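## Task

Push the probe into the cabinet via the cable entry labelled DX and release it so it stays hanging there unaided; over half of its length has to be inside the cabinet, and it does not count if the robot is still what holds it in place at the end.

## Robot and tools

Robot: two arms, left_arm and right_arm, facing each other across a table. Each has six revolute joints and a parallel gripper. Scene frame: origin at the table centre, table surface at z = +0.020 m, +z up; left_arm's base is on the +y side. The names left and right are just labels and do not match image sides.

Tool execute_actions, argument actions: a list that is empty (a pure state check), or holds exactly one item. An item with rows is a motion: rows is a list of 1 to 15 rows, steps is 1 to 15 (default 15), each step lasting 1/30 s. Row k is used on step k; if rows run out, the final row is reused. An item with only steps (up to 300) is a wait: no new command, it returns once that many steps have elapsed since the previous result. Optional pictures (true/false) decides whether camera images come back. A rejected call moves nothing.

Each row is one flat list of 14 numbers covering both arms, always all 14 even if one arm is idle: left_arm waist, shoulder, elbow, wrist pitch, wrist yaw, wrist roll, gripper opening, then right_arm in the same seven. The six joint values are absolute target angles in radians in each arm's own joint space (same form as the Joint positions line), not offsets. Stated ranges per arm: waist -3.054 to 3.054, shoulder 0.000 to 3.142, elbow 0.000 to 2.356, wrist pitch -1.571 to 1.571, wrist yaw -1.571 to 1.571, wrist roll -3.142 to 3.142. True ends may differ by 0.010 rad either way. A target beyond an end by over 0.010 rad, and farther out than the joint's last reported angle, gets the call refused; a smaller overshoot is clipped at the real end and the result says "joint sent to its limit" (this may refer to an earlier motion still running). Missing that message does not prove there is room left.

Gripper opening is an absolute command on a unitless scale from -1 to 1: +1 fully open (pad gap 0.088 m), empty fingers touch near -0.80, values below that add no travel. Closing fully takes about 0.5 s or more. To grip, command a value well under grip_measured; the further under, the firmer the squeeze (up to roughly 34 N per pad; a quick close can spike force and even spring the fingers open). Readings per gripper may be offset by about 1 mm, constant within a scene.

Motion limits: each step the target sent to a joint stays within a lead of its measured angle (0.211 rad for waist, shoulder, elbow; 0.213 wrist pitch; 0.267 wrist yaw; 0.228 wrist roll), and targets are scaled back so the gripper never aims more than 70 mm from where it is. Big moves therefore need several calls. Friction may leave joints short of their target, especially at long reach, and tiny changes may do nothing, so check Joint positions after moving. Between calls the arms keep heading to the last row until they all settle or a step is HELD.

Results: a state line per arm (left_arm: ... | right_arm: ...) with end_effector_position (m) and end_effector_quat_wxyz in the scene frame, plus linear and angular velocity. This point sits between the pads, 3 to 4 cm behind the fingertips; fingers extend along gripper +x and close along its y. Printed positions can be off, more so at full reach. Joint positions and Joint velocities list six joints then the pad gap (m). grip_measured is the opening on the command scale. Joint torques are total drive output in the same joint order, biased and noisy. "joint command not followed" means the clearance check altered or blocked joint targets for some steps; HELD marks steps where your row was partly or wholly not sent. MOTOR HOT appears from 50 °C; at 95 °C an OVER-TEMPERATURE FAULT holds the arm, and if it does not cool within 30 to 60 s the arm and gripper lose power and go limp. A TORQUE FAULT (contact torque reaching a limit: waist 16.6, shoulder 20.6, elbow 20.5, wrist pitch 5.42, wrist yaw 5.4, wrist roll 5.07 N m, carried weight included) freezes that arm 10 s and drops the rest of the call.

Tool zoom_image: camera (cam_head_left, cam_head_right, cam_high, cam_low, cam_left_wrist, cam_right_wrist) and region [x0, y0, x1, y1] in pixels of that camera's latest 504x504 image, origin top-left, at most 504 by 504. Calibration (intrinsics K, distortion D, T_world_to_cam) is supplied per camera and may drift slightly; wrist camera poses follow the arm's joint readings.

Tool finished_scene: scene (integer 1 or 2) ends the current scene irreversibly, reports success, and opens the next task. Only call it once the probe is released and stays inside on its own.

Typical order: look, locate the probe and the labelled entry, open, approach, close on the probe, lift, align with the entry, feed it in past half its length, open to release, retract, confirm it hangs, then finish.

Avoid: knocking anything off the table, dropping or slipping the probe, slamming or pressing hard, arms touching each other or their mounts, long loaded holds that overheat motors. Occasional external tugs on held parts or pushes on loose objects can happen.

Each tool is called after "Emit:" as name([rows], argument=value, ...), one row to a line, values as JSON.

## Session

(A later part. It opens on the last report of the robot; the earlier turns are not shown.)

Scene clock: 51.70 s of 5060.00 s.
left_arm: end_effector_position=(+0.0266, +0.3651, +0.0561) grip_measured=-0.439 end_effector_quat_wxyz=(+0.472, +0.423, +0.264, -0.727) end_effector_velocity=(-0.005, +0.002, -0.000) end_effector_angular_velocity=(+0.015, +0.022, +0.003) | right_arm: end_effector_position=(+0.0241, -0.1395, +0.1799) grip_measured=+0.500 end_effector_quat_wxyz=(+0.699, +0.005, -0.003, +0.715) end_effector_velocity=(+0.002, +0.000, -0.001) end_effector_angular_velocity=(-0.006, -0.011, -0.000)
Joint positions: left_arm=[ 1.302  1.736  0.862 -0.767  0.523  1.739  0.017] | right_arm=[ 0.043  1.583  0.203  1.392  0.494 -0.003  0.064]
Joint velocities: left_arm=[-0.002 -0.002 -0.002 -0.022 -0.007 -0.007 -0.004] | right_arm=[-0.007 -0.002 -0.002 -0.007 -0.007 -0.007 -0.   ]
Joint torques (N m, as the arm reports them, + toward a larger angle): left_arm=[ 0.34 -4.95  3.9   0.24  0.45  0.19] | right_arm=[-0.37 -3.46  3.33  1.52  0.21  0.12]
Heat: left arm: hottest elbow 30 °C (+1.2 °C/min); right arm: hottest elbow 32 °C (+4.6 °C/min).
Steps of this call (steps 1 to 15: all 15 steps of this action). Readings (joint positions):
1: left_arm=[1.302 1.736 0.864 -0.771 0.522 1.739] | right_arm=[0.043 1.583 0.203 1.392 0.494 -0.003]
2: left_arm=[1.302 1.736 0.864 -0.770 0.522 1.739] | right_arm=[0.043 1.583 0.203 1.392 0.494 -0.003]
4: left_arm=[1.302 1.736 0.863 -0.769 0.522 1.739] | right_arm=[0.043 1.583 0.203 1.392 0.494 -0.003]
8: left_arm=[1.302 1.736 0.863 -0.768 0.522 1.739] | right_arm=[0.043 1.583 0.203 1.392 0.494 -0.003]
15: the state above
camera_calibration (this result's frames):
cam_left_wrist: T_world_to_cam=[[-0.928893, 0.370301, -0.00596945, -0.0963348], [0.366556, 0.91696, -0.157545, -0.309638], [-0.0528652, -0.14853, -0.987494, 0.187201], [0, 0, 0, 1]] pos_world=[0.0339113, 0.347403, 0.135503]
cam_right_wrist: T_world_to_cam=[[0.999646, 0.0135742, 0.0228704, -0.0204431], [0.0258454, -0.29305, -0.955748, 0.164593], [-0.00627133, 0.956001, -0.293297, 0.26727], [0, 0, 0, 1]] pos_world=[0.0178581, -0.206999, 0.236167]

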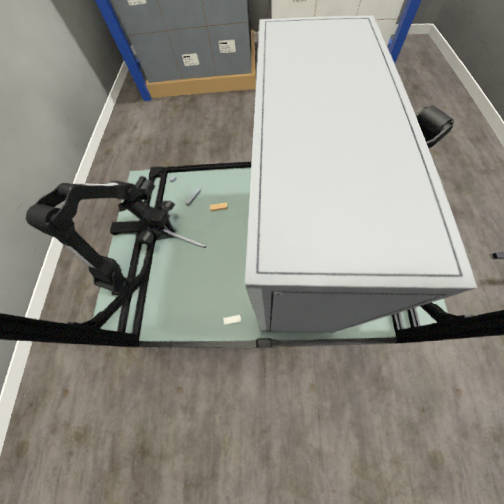

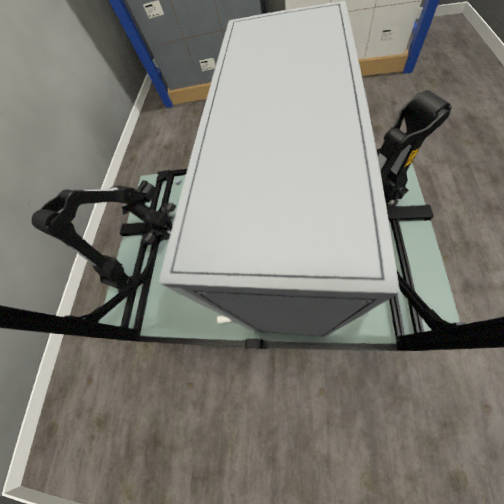

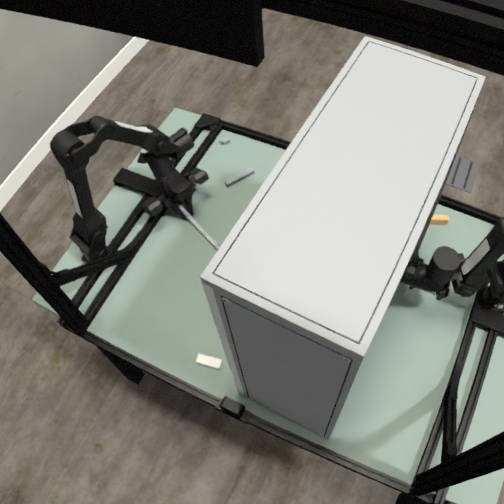

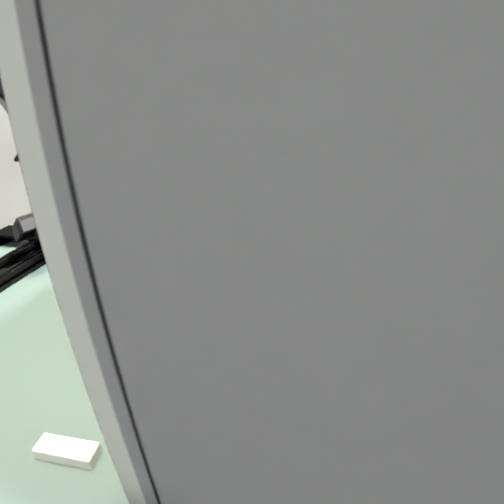

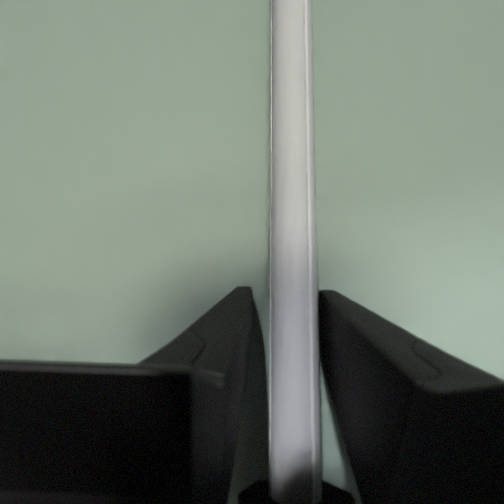

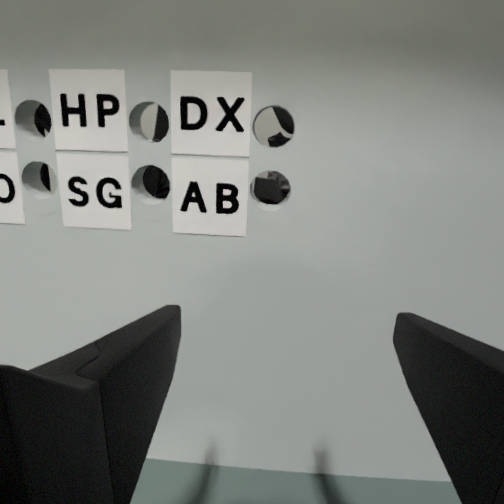

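Emit:
execute_actions([
  {"rows":[[1.305,1.757,0.855,-0.765,0.524,1.745,-0.45,0.04,1.59,0.195,1.395,0.5,0,0.5],[1.305,1.757,0.855,-0.765,0.524,1.745,-0.45,0.04,1.59,0.195,1.395,0.5,0,0.5],[1.305,1.757,0.855,-0.765,0.524,1.745,-0.45,0.04,1.59,0.195,1.395,0.5,0,0.5],[1.305,1.757,0.855,-0.765,0.524,1.745,-0.45,0.04,1.59,0.195,1.395,0.5,0,0.5],[1.305,1.757,0.855,-0.765,0.524,1.745,-0.5,0.04,1.59,0.195,1.395,0.5,0,0.5],[1.305,1.757,0.855,-0.765,0.524,1.745,-0.6,0.04,1.59,0.195,1.395,0.5,0,0.5],[1.305,1.757,0.855,-0.765,0.524,1.745,-0.95,0.04,1.59,0.195,1.395,0.5,0,0.5]]},
], pictures=false)

Emit:
execute_actions([
  {"rows":[[1.305,1.4,0.9,-0.765,0.524,1.6,-0.95,0.04,1.59,0.195,1.395,0.5,0,0.5]]},
], pictures=false)

Emit:
execute_actions([
  {"rows":[[1.0,1.4,0.8,0.987,0,1.53,-0.95,0.04,1.59,0.195,1.395,0.5,0,0.5]]},
], pictures=false)

Emit:
execute_actions([
  {"rows":[[0.29,1.52,0.53,0.987,-0.677,1.53,-0.95,0.04,1.59,0.195,1.395,0.5,0,0.5]]},
], pictures=false)

Emit:
execute_actions([
  {"steps":25},
])

Emit:
zoom_image(camera="cam_right_wrist", region=[230,95,330,215])

Scene clock: 79.87 s of 5060.00 s.
left_arm: end_effector_position=(+0.0263, +0.3652, +0.0552) grip_measured=-0.577 end_effector_quat_wxyz=(+0.472, +0.420, +0.265, -0.728) end_effector_velocity=(-0.000, -0.002, -0.001) end_effector_angular_velocity=(-0.006, +0.003, +0.004) | right_arm: end_effector_position=(+0.0241, -0.1396, +0.1797) grip_measured=+0.500 end_effector_quat_wxyz=(+0.699, +0.005, -0.003, +0.715) end_effector_velocity=(+0.002, +0.000, +0.000) end_effector_angular_velocity=(-0.002, -0.009, -0.000)
Joint positions: left_arm=[ 1.305  1.741  0.862 -0.767  0.527  1.74   0.011] | right_arm=[ 0.043  1.583  0.203  1.393  0.494 -0.003  0.064]
Joint velocities: left_arm=[-0.002  0.002 -0.002  0.007  0.007 -0.007 -0.   ] | right_arm=[-0.007 -0.007 -0.002 -0.007 -0.007 -0.007 -0.   ]
Joint torques (N m, as the arm reports them, + toward a larger angle): left_arm=[ 0.1  -4.19  3.93  0.2   0.27  0.16] | right_arm=[-0.39 -3.49  3.33  1.52  0.21  0.11]
Heat: left arm: hottest wrist pitch 29 °C (-2.0 °C/min); right arm: hottest wrist pitch 34 °C (+2.0 °C/min).
Steps of this call (steps 1 to 15: the robot went on to your last target; steps 16 to 90: nothing new was sent; then 24.67 s passed at rest; steps 91 to 105: all 15 steps of this action). Readings (joint positions):
91: left_arm=[1.302 1.737 0.862 -0.767 0.523 1.740] | right_arm=[0.043 1.583 0.203 1.393 0.494 -0.003]
92: left_arm=[1.302 1.738 0.862 -0.767 0.523 1.740] | right_arm=[0.043 1.583 0.203 1.393 0.494 -0.003]
94: left_arm=[1.303 1.739 0.862 -0.767 0.524 1.740] | right_arm=[0.043 1.583 0.203 1.393 0.494 -0.003]
98: left_arm=[1.304 1.740 0.862 -0.767 0.527 1.740] | right_arm=[0.043 1.583 0.203 1.393 0.494 -0.003]
105: the state above

Scene clock: 80.37 s of 5060.00 s.
left_arm: end_effector_position=(+0.0511, +0.3586, +0.1428) grip_measured=-0.577 end_effector_quat_wxyz=(+0.563, +0.480, +0.188, -0.646) end_effector_velocity=(-0.002, +0.001, +0.014) end_effector_angular_velocity=(-0.008, -0.047, +0.006) | right_arm: end_effector_position=(+0.0241, -0.1396, +0.1797) grip_measured=+0.500 end_effector_quat_wxyz=(+0.699, +0.005, -0.003, +0.715) end_effector_velocity=(-0.000, -0.000, -0.001) end_effector_angular_velocity=(-0.006, +0.004, +0.005)
Joint positions: left_arm=[ 1.305  1.421  0.897 -0.764  0.523  1.608  0.011] | right_arm=[ 0.043  1.583  0.203  1.393  0.494 -0.003  0.064]
Joint velocities: left_arm=[-0.002 -0.061 -0.002 -0.007 -0.007 -0.007 -0.   ] | right_arm=[-0.002 -0.002 -0.002 -0.007 -0.007  0.007  0.   ]
Joint torques (N m, as the arm reports them, + toward a larger angle): left_arm=[ 0.07 -6.51  6.51  0.61  0.41 -0.12] | right_arm=[-0.35 -3.5   3.35  1.5   0.21  0.12]
Heat: left arm: hottest wrist pitch 29 °C (-2.0 °C/min); right arm: hottest wrist pitch 34 °C (+2.0 °C/min).
Steps of this call (steps 1 to 15: all 15 steps of this action). Readings (joint positions):
1: left_arm=[1.305 1.722 0.863 -0.765 0.524 1.722] | right_arm=[0.043 1.583 0.203 1.393 0.494 -0.003]
2: left_arm=[1.305 1.694 0.862 -0.769 0.516 1.694] | right_arm=[0.043 1.583 0.203 1.393 0.494 -0.003]
4: left_arm=[1.305 1.608 0.868 -0.767 0.517 1.657] | right_arm=[0.043 1.583 0.203 1.393 0.494 -0.003]
8: left_arm=[1.305 1.459 0.894 -0.763 0.523 1.623] | right_arm=[0.043 1.583 0.203 1.393 0.494 -0.003]
15: the state above

Scene clock: 80.87 s of 5060.00 s.
left_arm: end_effector_position=(+0.1271, +0.2958, +0.1798) grip_measured=-0.577 end_effector_quat_wxyz=(+0.588, +0.693, +0.033, -0.415) end_effector_velocity=(+0.156, -0.105, +0.240) end_effector_angular_velocity=(-0.720, -1.218, +0.056) | right_arm: end_effector_position=(+0.0242, -0.1397, +0.1795) grip_measured=+0.500 end_effector_quat_wxyz=(+0.699, +0.004, -0.003, +0.715) end_effector_velocity=(-0.002, -0.000, -0.001) end_effector_angular_velocity=(-0.006, -0.026, +0.019)
Joint positions: left_arm=[ 1.009  1.41   0.809 -0.06   0.016  1.537  0.011] | right_arm=[ 0.043  1.584  0.202  1.393  0.494 -0.003  0.064]
Joint velocities: left_arm=[-0.056 -0.002 -0.017  1.429 -0.125 -0.022  0.   ] | right_arm=[-0.002 -0.002 -0.002 -0.007 -0.022 -0.022 -0.   ]
Joint torques (N m, as the arm reports them, + toward a larger angle): left_arm=[-0.26 -6.93  6.11  2.01  0.   -0.13] | right_arm=[-0.37 -3.5   3.33  1.49  0.21  0.12]
Heat: left arm: hottest wrist pitch 29 °C (-2.0 °C/min); right arm: hottest wrist pitch 34 °C (+2.0 °C/min).
Steps of this call (steps 1 to 15: all 15 steps of this action). Readings (joint positions):
1: left_arm=[1.286 1.417 0.886 -0.731 0.475 1.594] | right_arm=[0.043 1.583 0.202 1.393 0.494 -0.003]
2: left_arm=[1.241 1.412 0.870 -0.673 0.404 1.579] | right_arm=[0.043 1.583 0.202 1.393 0.494 -0.003]
4: left_arm=[1.144 1.411 0.843 -0.583 0.286 1.561] | right_arm=[0.043 1.583 0.202 1.393 0.494 -0.003]
8: left_arm=[1.038 1.410 0.812 -0.396 0.102 1.545] | right_arm=[0.043 1.583 0.202 1.393 0.494 -0.003]
15: the state above

Scene clock: 81.37 s of 5060.00 s.
left_arm: end_effector_position=(+0.0225, +0.1954, +0.1701) grip_measured=-0.576 end_effector_quat_wxyz=(+0.583, +0.756, -0.111, -0.275) end_effector_velocity=(-0.266, -0.273, +0.243) end_effector_angular_velocity=(-1.231, -0.569, -0.768) | right_arm: end_effector_position=(+0.0242, -0.1397, +0.1795) grip_measured=+0.500 end_effector_quat_wxyz=(+0.699, +0.004, -0.003, +0.715) end_effector_velocity=(-0.004, -0.001, -0.000) end_effector_angular_velocity=(+0.002, -0.006, +0.024)
Joint positions: left_arm=[ 0.388  1.517  0.544  0.61  -0.629  1.527  0.011] | right_arm=[ 0.043  1.584  0.202  1.393  0.494 -0.003  0.064]
Joint velocities: left_arm=[-1.028  0.002 -0.012  1.355 -0.271 -0.022 -0.   ] | right_arm=[ 0.002  0.002 -0.002  0.007 -0.022 -0.007 -0.   ]
Joint torques (N m, as the arm reports them, + toward a larger angle): left_arm=[ 1.32 -5.35  4.76  2.11 -0.47  0.08] | right_arm=[-0.37 -3.56  3.39  1.49  0.21  0.12]
Heat: left arm: hottest wrist pitch 29 °C (-2.0 °C/min); right arm: hottest wrist pitch 34 °C (+2.0 °C/min).
Steps of this call (steps 1 to 15: all 15 steps of this action). Readings (joint positions):
1: left_arm=[0.996 1.415 0.795 -0.007 -0.024 1.536] | right_arm=[0.043 1.584 0.202 1.393 0.494 -0.003]
2: left_arm=[0.966 1.418 0.775 0.036 -0.076 1.535] | right_arm=[0.043 1.584 0.202 1.393 0.494 -0.003]
4: left_arm=[0.891 1.438 0.714 0.104 -0.164 1.535] | right_arm=[0.043 1.584 0.202 1.393 0.494 -0.003]
8: left_arm=[0.705 1.506 0.576 0.276 -0.403 1.528] | right_arm=[0.043 1.584 0.202 1.393 0.494 -0.003]
15: the state above

Scene clock: 82.20 s of 5060.00 s.
left_arm: end_effector_position=(-0.0008, +0.1712, +0.2362) grip_measured=-0.577 end_effector_quat_wxyz=(+0.688, +0.659, -0.210, -0.219) end_effector_velocity=(+0.000, +0.000, -0.001) end_effector_angular_velocity=(+0.001, +0.006, -0.005) | right_arm: end_effector_position=(+0.0242, -0.1397, +0.1795) grip_measured=+0.500 end_effector_quat_wxyz=(+0.699, +0.004, -0.003, +0.715) end_effector_velocity=(+0.001, -0.001, -0.004) end_effector_angular_velocity=(-0.019, -0.018, -0.005)
Joint positions: left_arm=[ 0.294  1.517  0.536  0.981 -0.675  1.528  0.011] | right_arm=[ 0.043  1.584  0.202  1.393  0.494 -0.003  0.064]
Joint velocities: left_arm=[ 0.002 -0.002 -0.002 -0.007  0.007 -0.007 -0.   ] | right_arm=[ 0.002 -0.002 -0.002 -0.022  0.007 -0.007 -0.   ]
Joint torques (N m, as the arm reports them, + toward a larger angle): left_arm=[-0.34 -5.15  5.2   2.16 -0.07  0.05] | right_arm=[-0.38 -3.58  3.41  1.5   0.22  0.12]
Heat: left arm: hottest wrist pitch 29 °C (-2.0 °C/min); right arm: hottest wrist pitch 34 °C (+2.0 °C/min).
Steps of this call (steps 1 to 25: the robot went on to your last target). Readings (joint positions):
1: left_arm=[0.359 1.517 0.543 0.657 -0.636 1.527] | right_arm=[0.043 1.584 0.202 1.393 0.494 -0.003]
2: left_arm=[0.339 1.517 0.542 0.704 -0.644 1.527] | right_arm=[0.043 1.584 0.202 1.393 0.494 -0.003]
4: left_arm=[0.317 1.517 0.540 0.800 -0.658 1.527] | right_arm=[0.043 1.584 0.202 1.393 0.494 -0.003]
8: left_arm=[0.302 1.517 0.539 0.924 -0.670 1.527] | right_arm=[0.043 1.584 0.202 1.393 0.494 -0.003]
25: the state above
camera_calibration (this result's frames):
cam_left_wrist: T_world_to_cam=[[-0.0376921, -0.0843138, -0.995726, 0.263395], [0.242397, 0.965903, -0.0909642, -0.117696], [0.969445, -0.244789, -0.0159696, 0.122649], [0, 0, 0, 1]] pos_world=[-0.0804443, 0.165914, 0.253522]
cam_right_wrist: T_world_to_cam=[[0.999633, 0.0135972, 0.0234209, -0.0205995], [0.0263846, -0.294001, -0.955441, 0.163978], [-0.00610557, 0.955708, -0.294252, 0.267404], [0, 0, 0, 1]] pos_world=[0.0178981, -0.20707, 0.235838]

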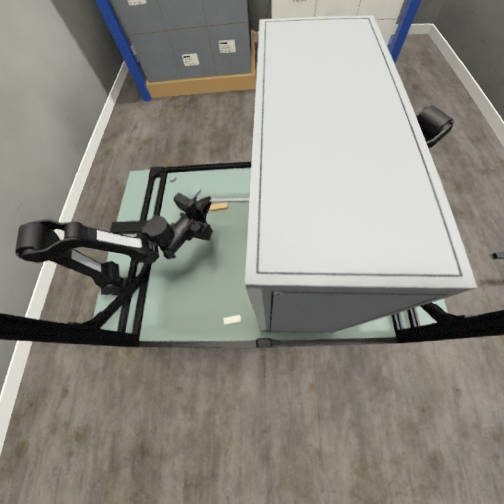

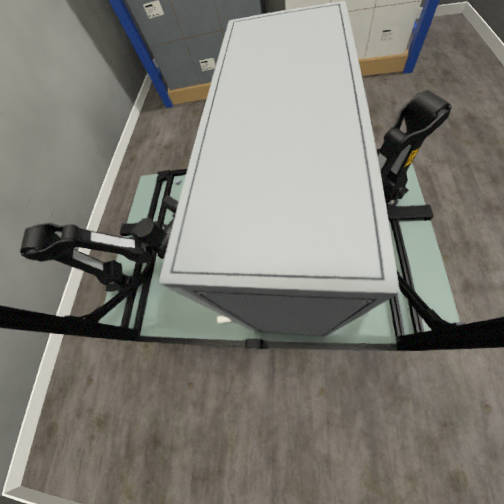

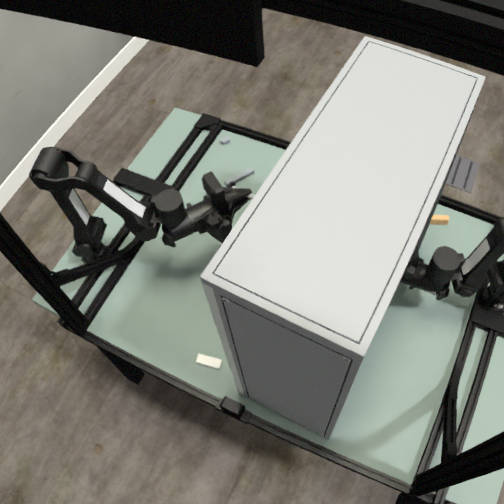

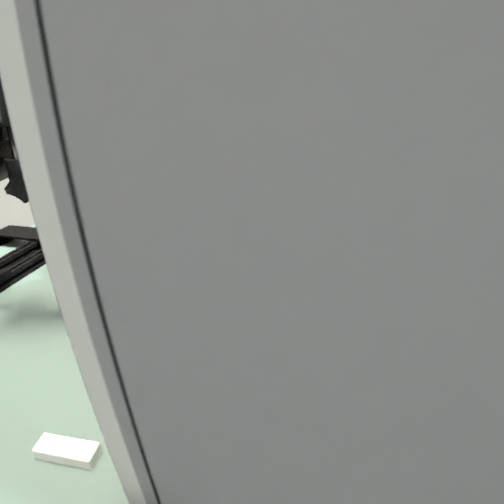

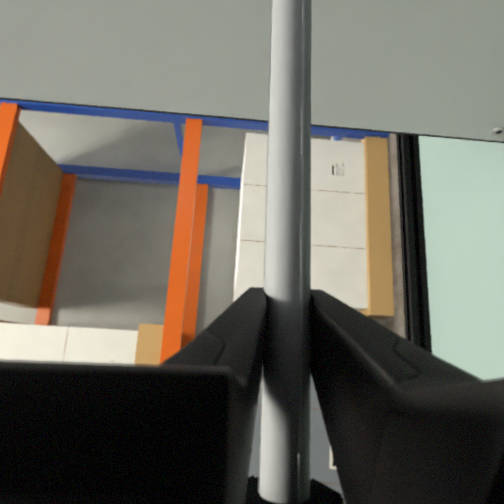

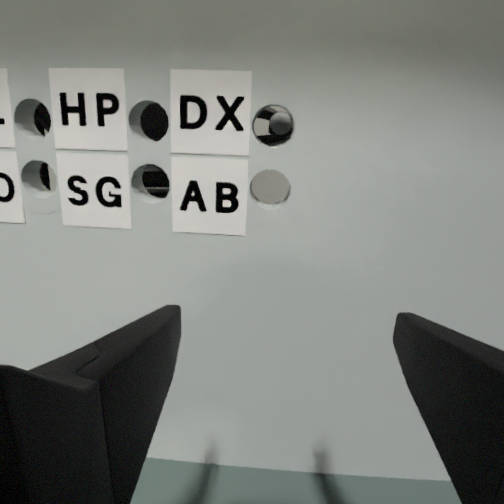

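Region (230, 95, 330, 215) of cam_right_wrist's 504x504 image, scaled by 4.200, with more detail than that image has.

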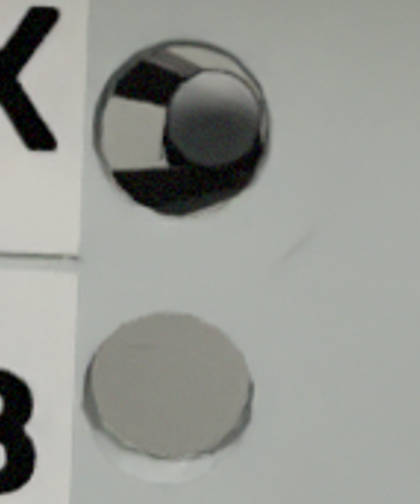

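Emit:
execute_actions([
  {"rows":[[0.267,1.55,0.575,0.985,-0.70,1.53,-0.95,0.04,1.59,0.195,1.395,0.5,0,0.5],[0.267,1.55,0.575,0.985,-0.70,1.53,-0.95,0.04,1.59,0.195,1.395,0.5,0,0.5],[0.267,1.55,0.575,0.985,-0.70,1.53,-0.95,0.04,1.59,0.195,1.395,0.5,0,0.5],[0.258,1.59,0.615,0.985,-0.71,1.53,-0.95,0.04,1.59,0.195,1.395,0.5,0,0.5],[0.258,1.59,0.615,0.985,-0.71,1.53,-0.95,0.04,1.59,0.195,1.395,0.5,0,0.5],[0.258,1.59,0.615,0.985,-0.71,1.53,-0.95,0.04,1.59,0.195,1.395,0.5,0,0.5],[0.247,1.633,0.659,0.985,-0.722,1.53,-0.95,0.04,1.59,0.195,1.395,0.5,0,0.5]]},
])

Scene clock: 96.97 s of 5060.00 s.
left_arm: end_effector_position=(-0.0048, +0.1420, +0.2363) grip_measured=-0.577 end_effector_quat_wxyz=(+0.689, +0.659, -0.210, -0.218) end_effector_velocity=(+0.003, -0.008, +0.003) end_effector_angular_velocity=(-0.030, +0.010, +0.020) | right_arm: end_effector_position=(+0.0246, -0.1398, +0.1787) grip_measured=+0.500 end_effector_quat_wxyz=(+0.700, +0.003, -0.002, +0.714) end_effector_velocity=(-0.002, -0.000, +0.001) end_effector_angular_velocity=(+0.006, +0.011, +0.020)
Joint positions: left_arm=[ 0.252  1.621  0.64   0.983 -0.718  1.528  0.011] | right_arm=[ 0.043  1.585  0.201  1.393  0.494 -0.002  0.064]
Joint velocities: left_arm=[-0.002  0.037  0.042  0.007 -0.022 -0.022 -0.   ] | right_arm=[-0.002 -0.002 -0.002  0.007 -0.022  0.007 -0.   ]
Joint torques (N m, as the arm reports them, + toward a larger angle): left_arm=[-0.39 -5.62  7.57  1.93 -0.06  0.03] | right_arm=[-0.34 -3.67  3.58  1.48  0.2   0.1 ]
Heat: left arm: hottest wrist pitch 31 °C (+1.0 °C/min); right arm: hottest wrist pitch 34 °C (+1.0 °C/min).
Steps of this call (steps 1 to 15: the robot went on to your last target; steps 16 to 428: nothing new was sent; steps 429 to 443: all 15 steps of this action). Readings (joint positions):
429: left_arm=[0.291 1.520 0.536 0.983 -0.680 1.528] | right_arm=[0.043 1.585 0.201 1.393 0.494 -0.002]
430: left_arm=[0.287 1.525 0.540 0.983 -0.686 1.528] | right_arm=[0.043 1.585 0.201 1.393 0.494 -0.002]
432: left_arm=[0.278 1.538 0.552 0.983 -0.693 1.528] | right_arm=[0.043 1.585 0.201 1.393 0.494 -0.002]
436: left_arm=[0.263 1.584 0.601 0.983 -0.708 1.528] | right_arm=[0.043 1.585 0.201 1.393 0.494 -0.002]
443: the state above
camera_calibration (this result's frames):
cam_left_wrist: T_world_to_cam=[[-0.0372601, -0.0847787, -0.995703, 0.260958], [0.241693, 0.966048, -0.0912982, -0.0884078], [0.969637, -0.244056, -0.0155047, 0.119193], [0, 0, 0, 1]] pos_world=[-0.0844833, 0.13662, 0.253613]
cam_right_wrist: T_world_to_cam=[[0.999626, 0.0125123, 0.0243211, -0.0213427], [0.026937, -0.29626, -0.954727, 0.162672], [-0.00474046, 0.955025, -0.296487, 0.267616], [0, 0, 0, 1]] pos_world=[0.0182215, -0.207119, 0.235171]

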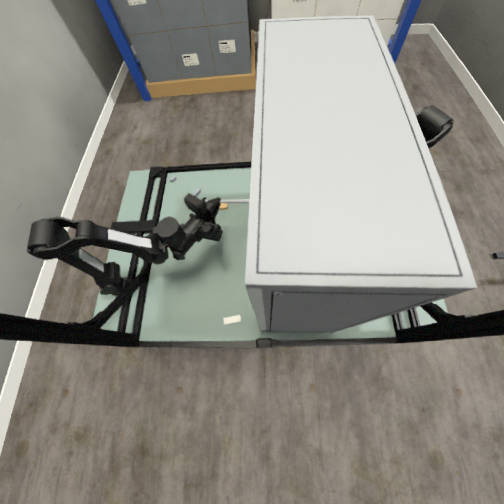

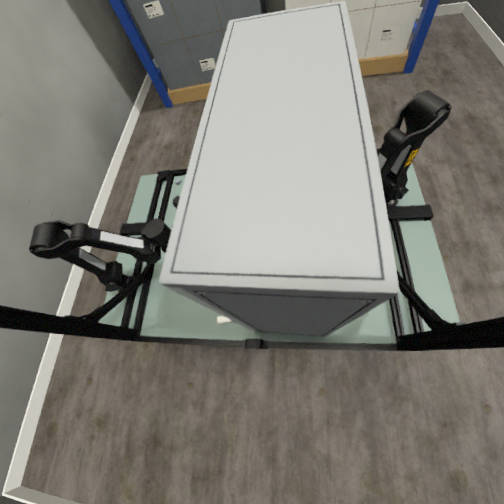

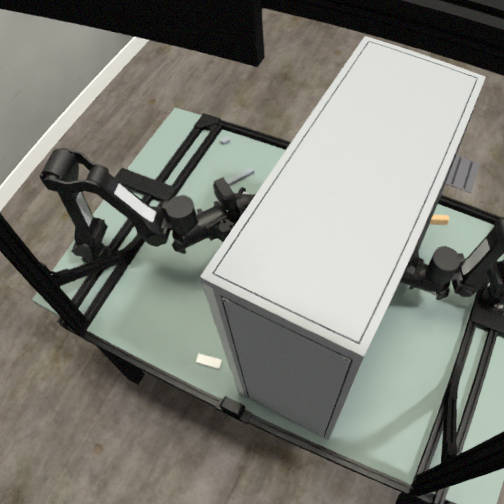

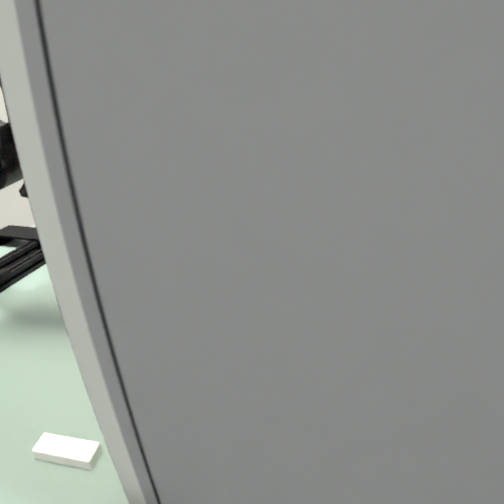

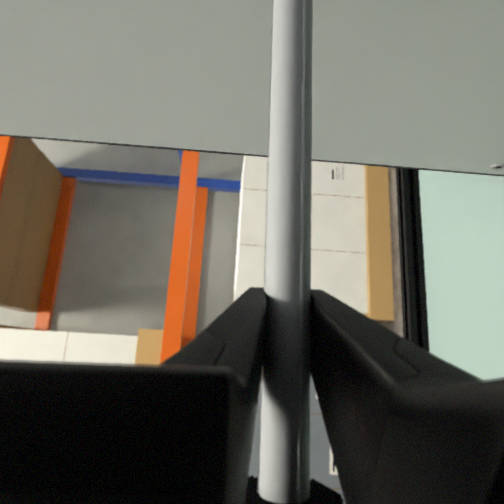

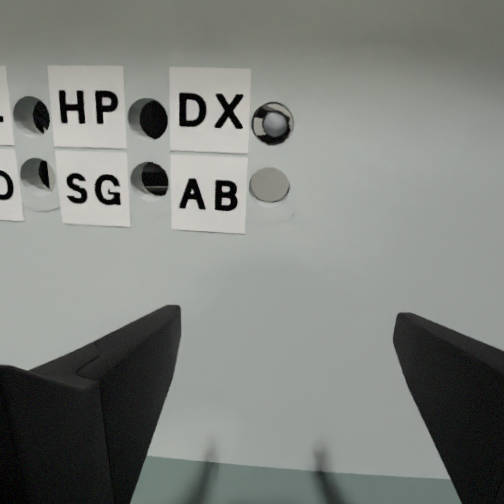

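Emit:
execute_actions([
  {"rows":[[0.216,1.733,0.777,0.968,-0.753,1.53,-0.95,0.4,1.59,0.195,1.395,0.5,0,0.5]],"steps":9},
], pictures=false)

Emit:
execute_actions([
  {"rows":[[0.185,1.859,0.944,0.93,-0.784,1.53,-0.95,0.4,1.59,0.195,1.395,0.5,0,0.5]],"steps":10},
], pictures=false)

Emit:
execute_actions([
  {"rows":[[0.164,1.966,1.10,0.883,-0.805,1.53,-0.95,0.4,1.59,0.195,1.395,0.5,0,0.5]]},
])

Scene clock: 105.60 s of 5060.00 s.
left_arm: end_effector_position=(-0.0079, +0.1121, +0.2376) grip_measured=-0.577 end_effector_quat_wxyz=(+0.689, +0.658, -0.211, -0.218) end_effector_velocity=(+0.008, -0.013, +0.005) end_effector_angular_velocity=(-0.035, +0.009, +0.039) | right_arm: end_effector_position=(-0.0689, -0.1863, +0.1783) grip_measured=+0.500 end_effector_quat_wxyz=(+0.582, +0.003, -0.001, +0.813) end_effector_velocity=(-0.092, -0.066, +0.001) end_effector_angular_velocity=(+0.007, -0.001, +0.332)
Joint positions: left_arm=[ 0.22   1.718  0.754  0.969 -0.748  1.528  0.011] | right_arm=[ 0.358  1.585  0.2    1.393  0.501 -0.001  0.064]
Joint velocities: left_arm=[ 0.002  0.056  0.081 -0.007 -0.037 -0.022 -0.   ] | right_arm=[ 0.339 -0.002 -0.002  0.007  0.007 -0.007 -0.   ]
Joint torques (N m, as the arm reports them, + toward a larger angle): left_arm=[-0.31 -6.28  7.52  1.8  -0.1   0.03] | right_arm=[-0.12 -3.75  3.66  1.49 -0.02  0.07]
Heat: left arm: hottest wrist pitch 32 °C (+2.0 °C/min); right arm: hottest wrist pitch 35 °C (+3.0 °C/min).
Steps of this call (steps 1 to 15: the robot went on to your last target; steps 16 to 250: nothing new was sent; steps 251 to 259: all 9 steps of this action). Readings (joint positions):
251: left_arm=[0.248 1.637 0.658 0.981 -0.730 1.528] | right_arm=[0.060 1.585 0.200 1.393 0.508 -0.002]
252: left_arm=[0.243 1.656 0.682 0.978 -0.735 1.528] | right_arm=[0.104 1.585 0.200 1.393 0.511 -0.002]
254: left_arm=[0.230 1.691 0.724 0.973 -0.737 1.528] | right_arm=[0.204 1.585 0.200 1.393 0.506 -0.002]
258: left_arm=[0.220 1.715 0.751 0.969 -0.746 1.528] | right_arm=[0.344 1.585 0.200 1.393 0.501 -0.001]
259: the state above

Scene clock: 105.93 s of 5060.00 s.
left_arm: end_effector_position=(-0.0110, +0.0719, +0.2387) grip_measured=-0.577 end_effector_quat_wxyz=(+0.690, +0.657, -0.211, -0.218) end_effector_velocity=(+0.005, -0.014, +0.002) end_effector_angular_velocity=(-0.004, +0.005, +0.044) | right_arm: end_effector_position=(-0.0786, -0.1934, +0.1783) grip_measured=+0.500 end_effector_quat_wxyz=(+0.567, +0.003, -0.001, +0.823) end_effector_velocity=(-0.004, -0.005, -0.006) end_effector_angular_velocity=(-0.010, -0.041, +0.024)
Joint positions: left_arm=[ 0.189  1.843  0.919  0.932 -0.779  1.528  0.011] | right_arm=[ 0.394  1.585  0.2    1.393  0.502 -0.001  0.064]
Joint velocities: left_arm=[-0.007  0.056  0.09  -0.037 -0.051 -0.007 -0.   ] | right_arm=[ 0.017 -0.002 -0.007 -0.022 -0.007 -0.022  0.   ]
Joint torques (N m, as the arm reports them, + toward a larger angle): left_arm=[-0.23 -7.31  7.55  1.77 -0.1   0.03] | right_arm=[ 0.28 -3.77  3.67  1.48 -0.05  0.06]
Heat: left arm: hottest wrist pitch 32 °C (+2.0 °C/min); right arm: hottest wrist pitch 35 °C (+3.0 °C/min).
Steps of this call (steps 1 to 10: all 10 steps of this action). Readings (joint positions):
1: left_arm=[0.218 1.733 0.775 0.962 -0.761 1.528] | right_arm=[0.368 1.585 0.200 1.393 0.501 -0.001]
2: left_arm=[0.214 1.759 0.811 0.954 -0.767 1.528] | right_arm=[0.374 1.585 0.200 1.393 0.501 -0.001]
4: left_arm=[0.201 1.805 0.872 0.943 -0.766 1.528] | right_arm=[0.384 1.585 0.200 1.393 0.502 -0.001]
8: left_arm=[0.189 1.838 0.911 0.933 -0.777 1.528] | right_arm=[0.392 1.585 0.200 1.393 0.502 -0.001]
10: the state above

Scene clock: 106.43 s of 5060.00 s.
left_arm: end_effector_position=(-0.0131, +0.0353, +0.2405) grip_measured=-0.577 end_effector_quat_wxyz=(+0.692, +0.656, -0.212, -0.217) end_effector_velocity=(+0.001, -0.001, +0.006) end_effector_angular_velocity=(-0.018, +0.003, +0.019) | right_arm: end_effector_position=(-0.0793, -0.1939, +0.1783) grip_measured=+0.500 end_effector_quat_wxyz=(+0.566, +0.003, -0.001, +0.824) end_effector_velocity=(+0.001, -0.001, -0.001) end_effector_angular_velocity=(-0.007, +0.001, -0.005)
Joint positions: left_arm=[ 0.167  1.954  1.083  0.883 -0.803  1.528  0.011] | right_arm=[ 0.397  1.585  0.2    1.393  0.502 -0.001  0.064]
Joint velocities: left_arm=[-0.002  0.002  0.022 -0.007 -0.022 -0.007  0.   ] | right_arm=[ 0.002 -0.002 -0.002 -0.007  0.007  0.007 -0.   ]
Joint torques (N m, as the arm reports them, + toward a larger angle): left_arm=[-0.24 -8.07  7.76  1.71 -0.08  0.03] | right_arm=[ 0.33 -3.77  3.68  1.47 -0.05  0.07]
Heat: left arm: hottest wrist pitch 32 °C (+2.0 °C/min); right arm: hottest wrist pitch 35 °C (+3.0 °C/min).
Steps of this call (steps 1 to 15: all 15 steps of this action). Readings (joint positions):
1: left_arm=[0.187 1.857 0.939 0.923 -0.790 1.528] | right_arm=[0.395 1.585 0.200 1.393 0.502 -0.001]
2: left_arm=[0.185 1.879 0.975 0.913 -0.796 1.528] | right_arm=[0.395 1.585 0.200 1.393 0.502 -0.001]
4: left_arm=[0.178 1.917 1.031 0.901 -0.795 1.528] | right_arm=[0.396 1.585 0.200 1.393 0.502 -0.001]
8: left_arm=[0.167 1.945 1.068 0.888 -0.799 1.528] | right_arm=[0.397 1.585 0.200 1.393 0.502 -0.001]
15: the state above
camera_calibration (this result's frames):
cam_left_wrist: T_world_to_cam=[[-0.0356389, -0.0946113, -0.994876, 0.256002], [0.24222, 0.965008, -0.100448, 0.0193252], [0.969567, -0.244559, -0.0114751, 0.100309], [0, 0, 0, 1]] pos_world=[-0.0928134, 0.0301031, 0.257783]
cam_right_wrist: T_world_to_cam=[[0.936011, 0.351174, 0.0236777, 0.14394], [0.125692, -0.270664, -0.954433, 0.161811], [-0.328763, 0.896336, -0.297484, 0.281764], [0, 0, 0, 1]] pos_world=[-0.0624345, -0.259306, 0.23485]

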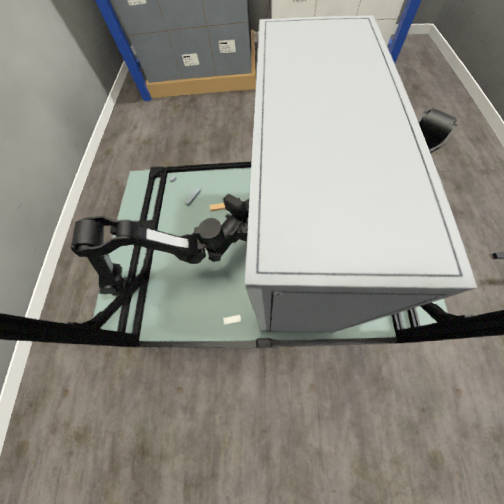

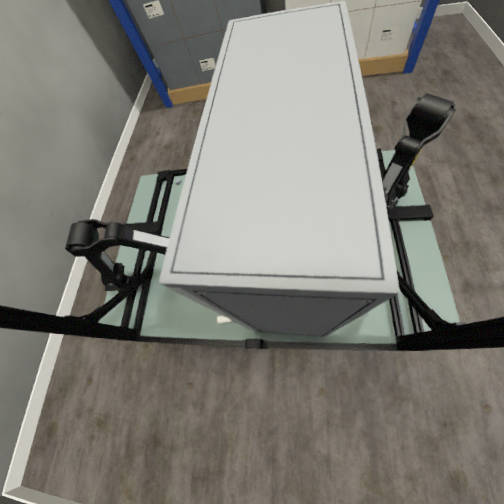

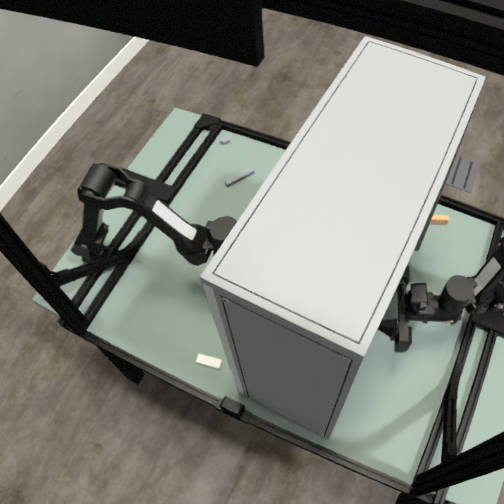

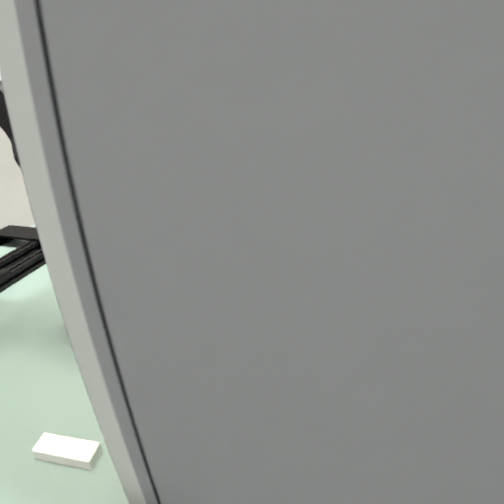

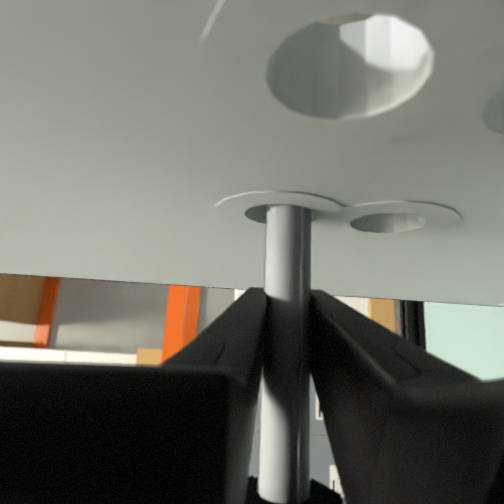

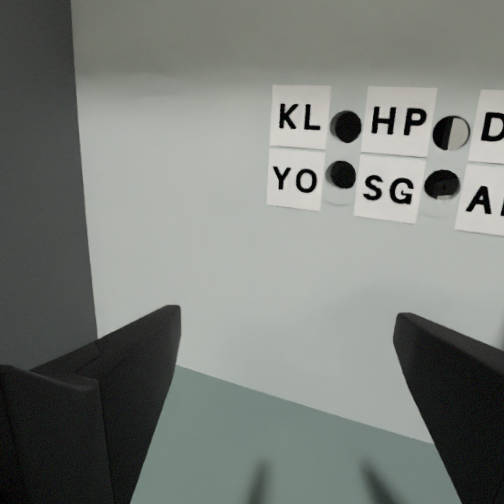

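13 mm more, release.

Emit:
execute_actions([
  {"rows":[[0.157,2.005,1.163,0.862,-0.812,1.53,-0.95,0.4,1.59,0.195,1.395,0.5,0,0.5]],"steps":12},
], pictures=false)

Emit:
execute_actions([
  {"rows":[[0.157,2.005,1.163,0.862,-0.812,1.53,1,0.4,1.59,0.195,1.395,0.5,0,0.5]]},
], pictures=false)

Emit:
execute_actions([
  {"rows":[[0.05,1.92,1.04,0.9,-0.92,1.53,1,0.4,1.59,0.195,1.395,0.5,0,0.5]]},
])

Scene clock: 122.87 s of 5060.00 s.
left_arm: end_effector_position=(-0.0124, +0.0288, +0.2407) grip_measured=-0.577 end_effector_quat_wxyz=(+0.692, +0.659, -0.206, -0.213) end_effector_velocity=(-0.001, +0.001, +0.008) end_effector_angular_velocity=(-0.050, +0.008, +0.005) | right_arm: end_effector_position=(-0.0793, -0.1942, +0.1777) grip_measured=+0.500 end_effector_quat_wxyz=(+0.566, +0.003, -0.001, +0.824) end_effector_velocity=(-0.000, -0.000, -0.003) end_effector_angular_velocity=(+0.000, -0.030, +0.005)
Joint positions: left_arm=[ 0.162  1.978  1.122  0.863 -0.82   1.529  0.011] | right_arm=[ 0.397  1.586  0.199  1.393  0.502 -0.001  0.064]
Joint velocities: left_arm=[-0.002 -0.007  0.002  0.022 -0.007 -0.022  0.   ] | right_arm=[-0.002  0.002 -0.002 -0.007 -0.007 -0.022 -0.   ]
Joint torques (N m, as the arm reports them, + toward a larger angle): left_arm=[-0.56 -6.38 10.87  1.62  0.34  0.01] | right_arm=[ 0.28 -3.88  3.83  1.45 -0.05  0.06]
Heat: left arm: hottest wrist pitch 33 °C (+4.1 °C/min); right arm: hottest wrist pitch 35 °C (+2.0 °C/min).
Steps of this call (steps 1 to 15: the robot went on to your last target; steps 16 to 481: nothing new was sent; steps 482 to 493: all 12 steps of this action). Readings (joint positions):
482: left_arm=[0.166 1.963 1.094 0.878 -0.806 1.529] | right_arm=[0.397 1.586 0.199 1.393 0.502 -0.001]
483: left_arm=[0.166 1.970 1.107 0.874 -0.809 1.529] | right_arm=[0.397 1.586 0.199 1.393 0.502 -0.001]
485: left_arm=[0.164 1.977 1.120 0.869 -0.814 1.529] | right_arm=[0.397 1.586 0.199 1.393 0.502 -0.001]
489: left_arm=[0.163 1.978 1.121 0.865 -0.819 1.529] | right_arm=[0.397 1.586 0.199 1.393 0.502 -0.001]
493: the state above

Scene clock: 123.37 s of 5060.00 s.
left_arm: end_effector_position=(-0.0124, +0.0288, +0.2407) grip_measured=+0.812 end_effector_quat_wxyz=(+0.691, +0.659, -0.206, -0.213) end_effector_velocity=(-0.003, +0.001, -0.003) end_effector_angular_velocity=(+0.006, +0.006, -0.000) | right_arm: end_effector_position=(-0.0793, -0.1942, +0.1776) grip_measured=+0.500 end_effector_quat_wxyz=(+0.566, +0.002, -0.001, +0.824) end_effector_velocity=(+0.004, +0.001, -0.004) end_effector_angular_velocity=(-0.017, -0.010, -0.024)
Joint positions: left_arm=[ 0.162  1.978  1.123  0.862 -0.822  1.53   0.079] | right_arm=[ 0.397  1.587  0.199  1.393  0.502 -0.001  0.064]
Joint velocities: left_arm=[-0.007 -0.002 -0.007 -0.007 -0.007 -0.007  0.175] | right_arm=[-0.002 -0.002 -0.002 -0.022  0.022  0.007 -0.   ]
Joint torques (N m, as the arm reports them, + toward a larger angle): left_arm=[-0.52 -6.29 10.86  1.65  0.34  0.  ] | right_arm=[ 0.26 -3.85  3.84  1.47 -0.05  0.05]
Heat: left arm: hottest wrist pitch 33 °C (+4.0 °C/min); right arm: hottest wrist pitch 35 °C (+2.0 °C/min).
Steps of this call (steps 1 to 15: all 15 steps of this action). Readings (joint positions):
1: left_arm=[0.162 1.978 1.122 0.863 -0.821 1.529] | right_arm=[0.397 1.586 0.199 1.393 0.502 -0.001]
2: left_arm=[0.162 1.978 1.122 0.863 -0.821 1.529] | right_arm=[0.397 1.586 0.199 1.393 0.502 -0.001]
4: left_arm=[0.162 1.978 1.123 0.863 -0.821 1.529] | right_arm=[0.397 1.586 0.199 1.393 0.502 -0.001]
8: left_arm=[0.162 1.978 1.123 0.862 -0.821 1.530] | right_arm=[0.397 1.586 0.199 1.393 0.502 -0.001]
15: the state above

Scene clock: 123.87 s of 5060.00 s.
left_arm: end_effector_position=(-0.0582, +0.0372, +0.2387) grip_measured=+0.979 end_effector_quat_wxyz=(+0.691, +0.656, -0.211, -0.218) end_effector_velocity=(-0.001, +0.004, -0.002) end_effector_angular_velocity=(-0.004, +0.004, +0.005) | right_arm: end_effector_position=(-0.0793, -0.1942, +0.1776) grip_measured=+0.500 end_effector_quat_wxyz=(+0.566, +0.002, -0.001, +0.824) end_effector_velocity=(+0.000, -0.000, -0.004) end_effector_angular_velocity=(-0.017, -0.010, +0.005)
Joint positions: left_arm=[ 0.051  1.938  1.051  0.897 -0.916  1.529  0.087] | right_arm=[ 0.397  1.587  0.199  1.393  0.502 -0.001  0.064]
Joint velocities: left_arm=[-0.002 -0.007 -0.017  0.007 -0.007 -0.007  0.   ] | right_arm=[-0.002 -0.002 -0.002 -0.022 -0.007  0.007 -0.   ]
Joint torques (N m, as the arm reports them, + toward a larger angle): left_arm=[ -0.01 -11.05   5.15   1.83  -0.04   0.  ] | right_arm=[ 0.27 -3.92  3.82  1.46 -0.05  0.05]
Heat: left arm: hottest wrist pitch 33 °C (+4.1 °C/min); right arm: hottest wrist pitch 35 °C (+2.0 °C/min).
Steps of this call (steps 1 to 15: all 15 steps of this action). Readings (joint positions):
1: left_arm=[0.157 1.975 1.116 0.866 -0.840 1.529] | right_arm=[0.397 1.587 0.199 1.393 0.502 -0.001]
2: left_arm=[0.143 1.972 1.108 0.875 -0.858 1.529] | right_arm=[0.397 1.587 0.199 1.393 0.502 -0.001]
4: left_arm=[0.101 1.963 1.086 0.883 -0.880 1.529] | right_arm=[0.397 1.587 0.199 1.393 0.502 -0.001]
8: left_arm=[0.053 1.948 1.061 0.893 -0.903 1.529] | right_arm=[0.397 1.587 0.199 1.393 0.502 -0.001]
15: the state above
camera_calibration (this result's frames):
cam_left_wrist: T_world_to_cam=[[-0.0367294, -0.0925462, -0.995031, 0.252697], [0.243599, 0.964838, -0.0987299, 0.0279083], [0.96918, -0.246014, -0.0128938, 0.144844], [0, 0, 0, 1]] pos_world=[-0.137897, 0.0320928, 0.256064]
cam_right_wrist: T_world_to_cam=[[0.935708, 0.351928, 0.0244132, 0.144086], [0.127228, -0.272108, -0.953819, 0.1608], [-0.329033, 0.895602, -0.299389, 0.281986], [0, 0, 0, 1]] pos_world=[-0.0624979, -0.2595, 0.23428]

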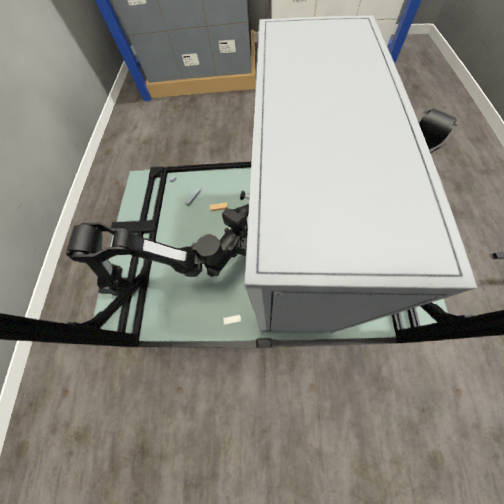

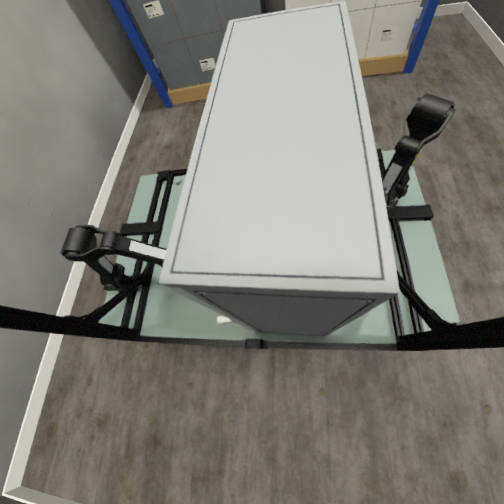

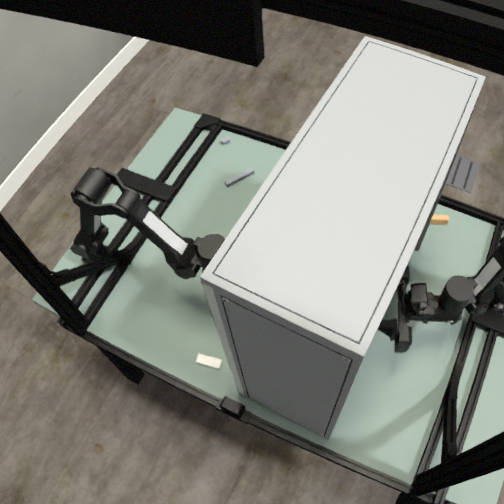

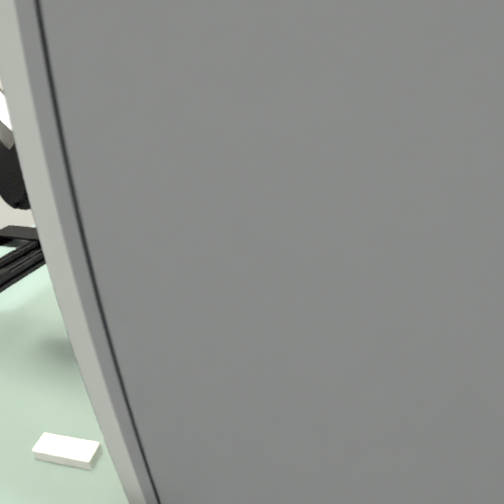

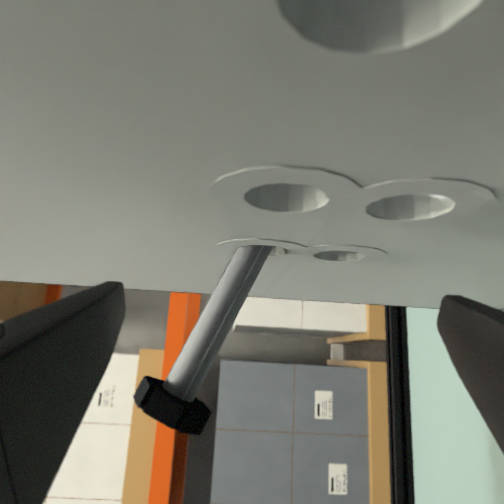

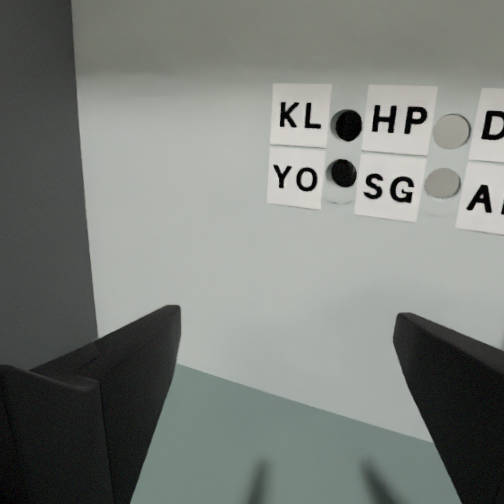

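Tipped inward, so its centre of mass is inside.

Emit:
finished_scene(scene=2)

The scene is finished: the task was done.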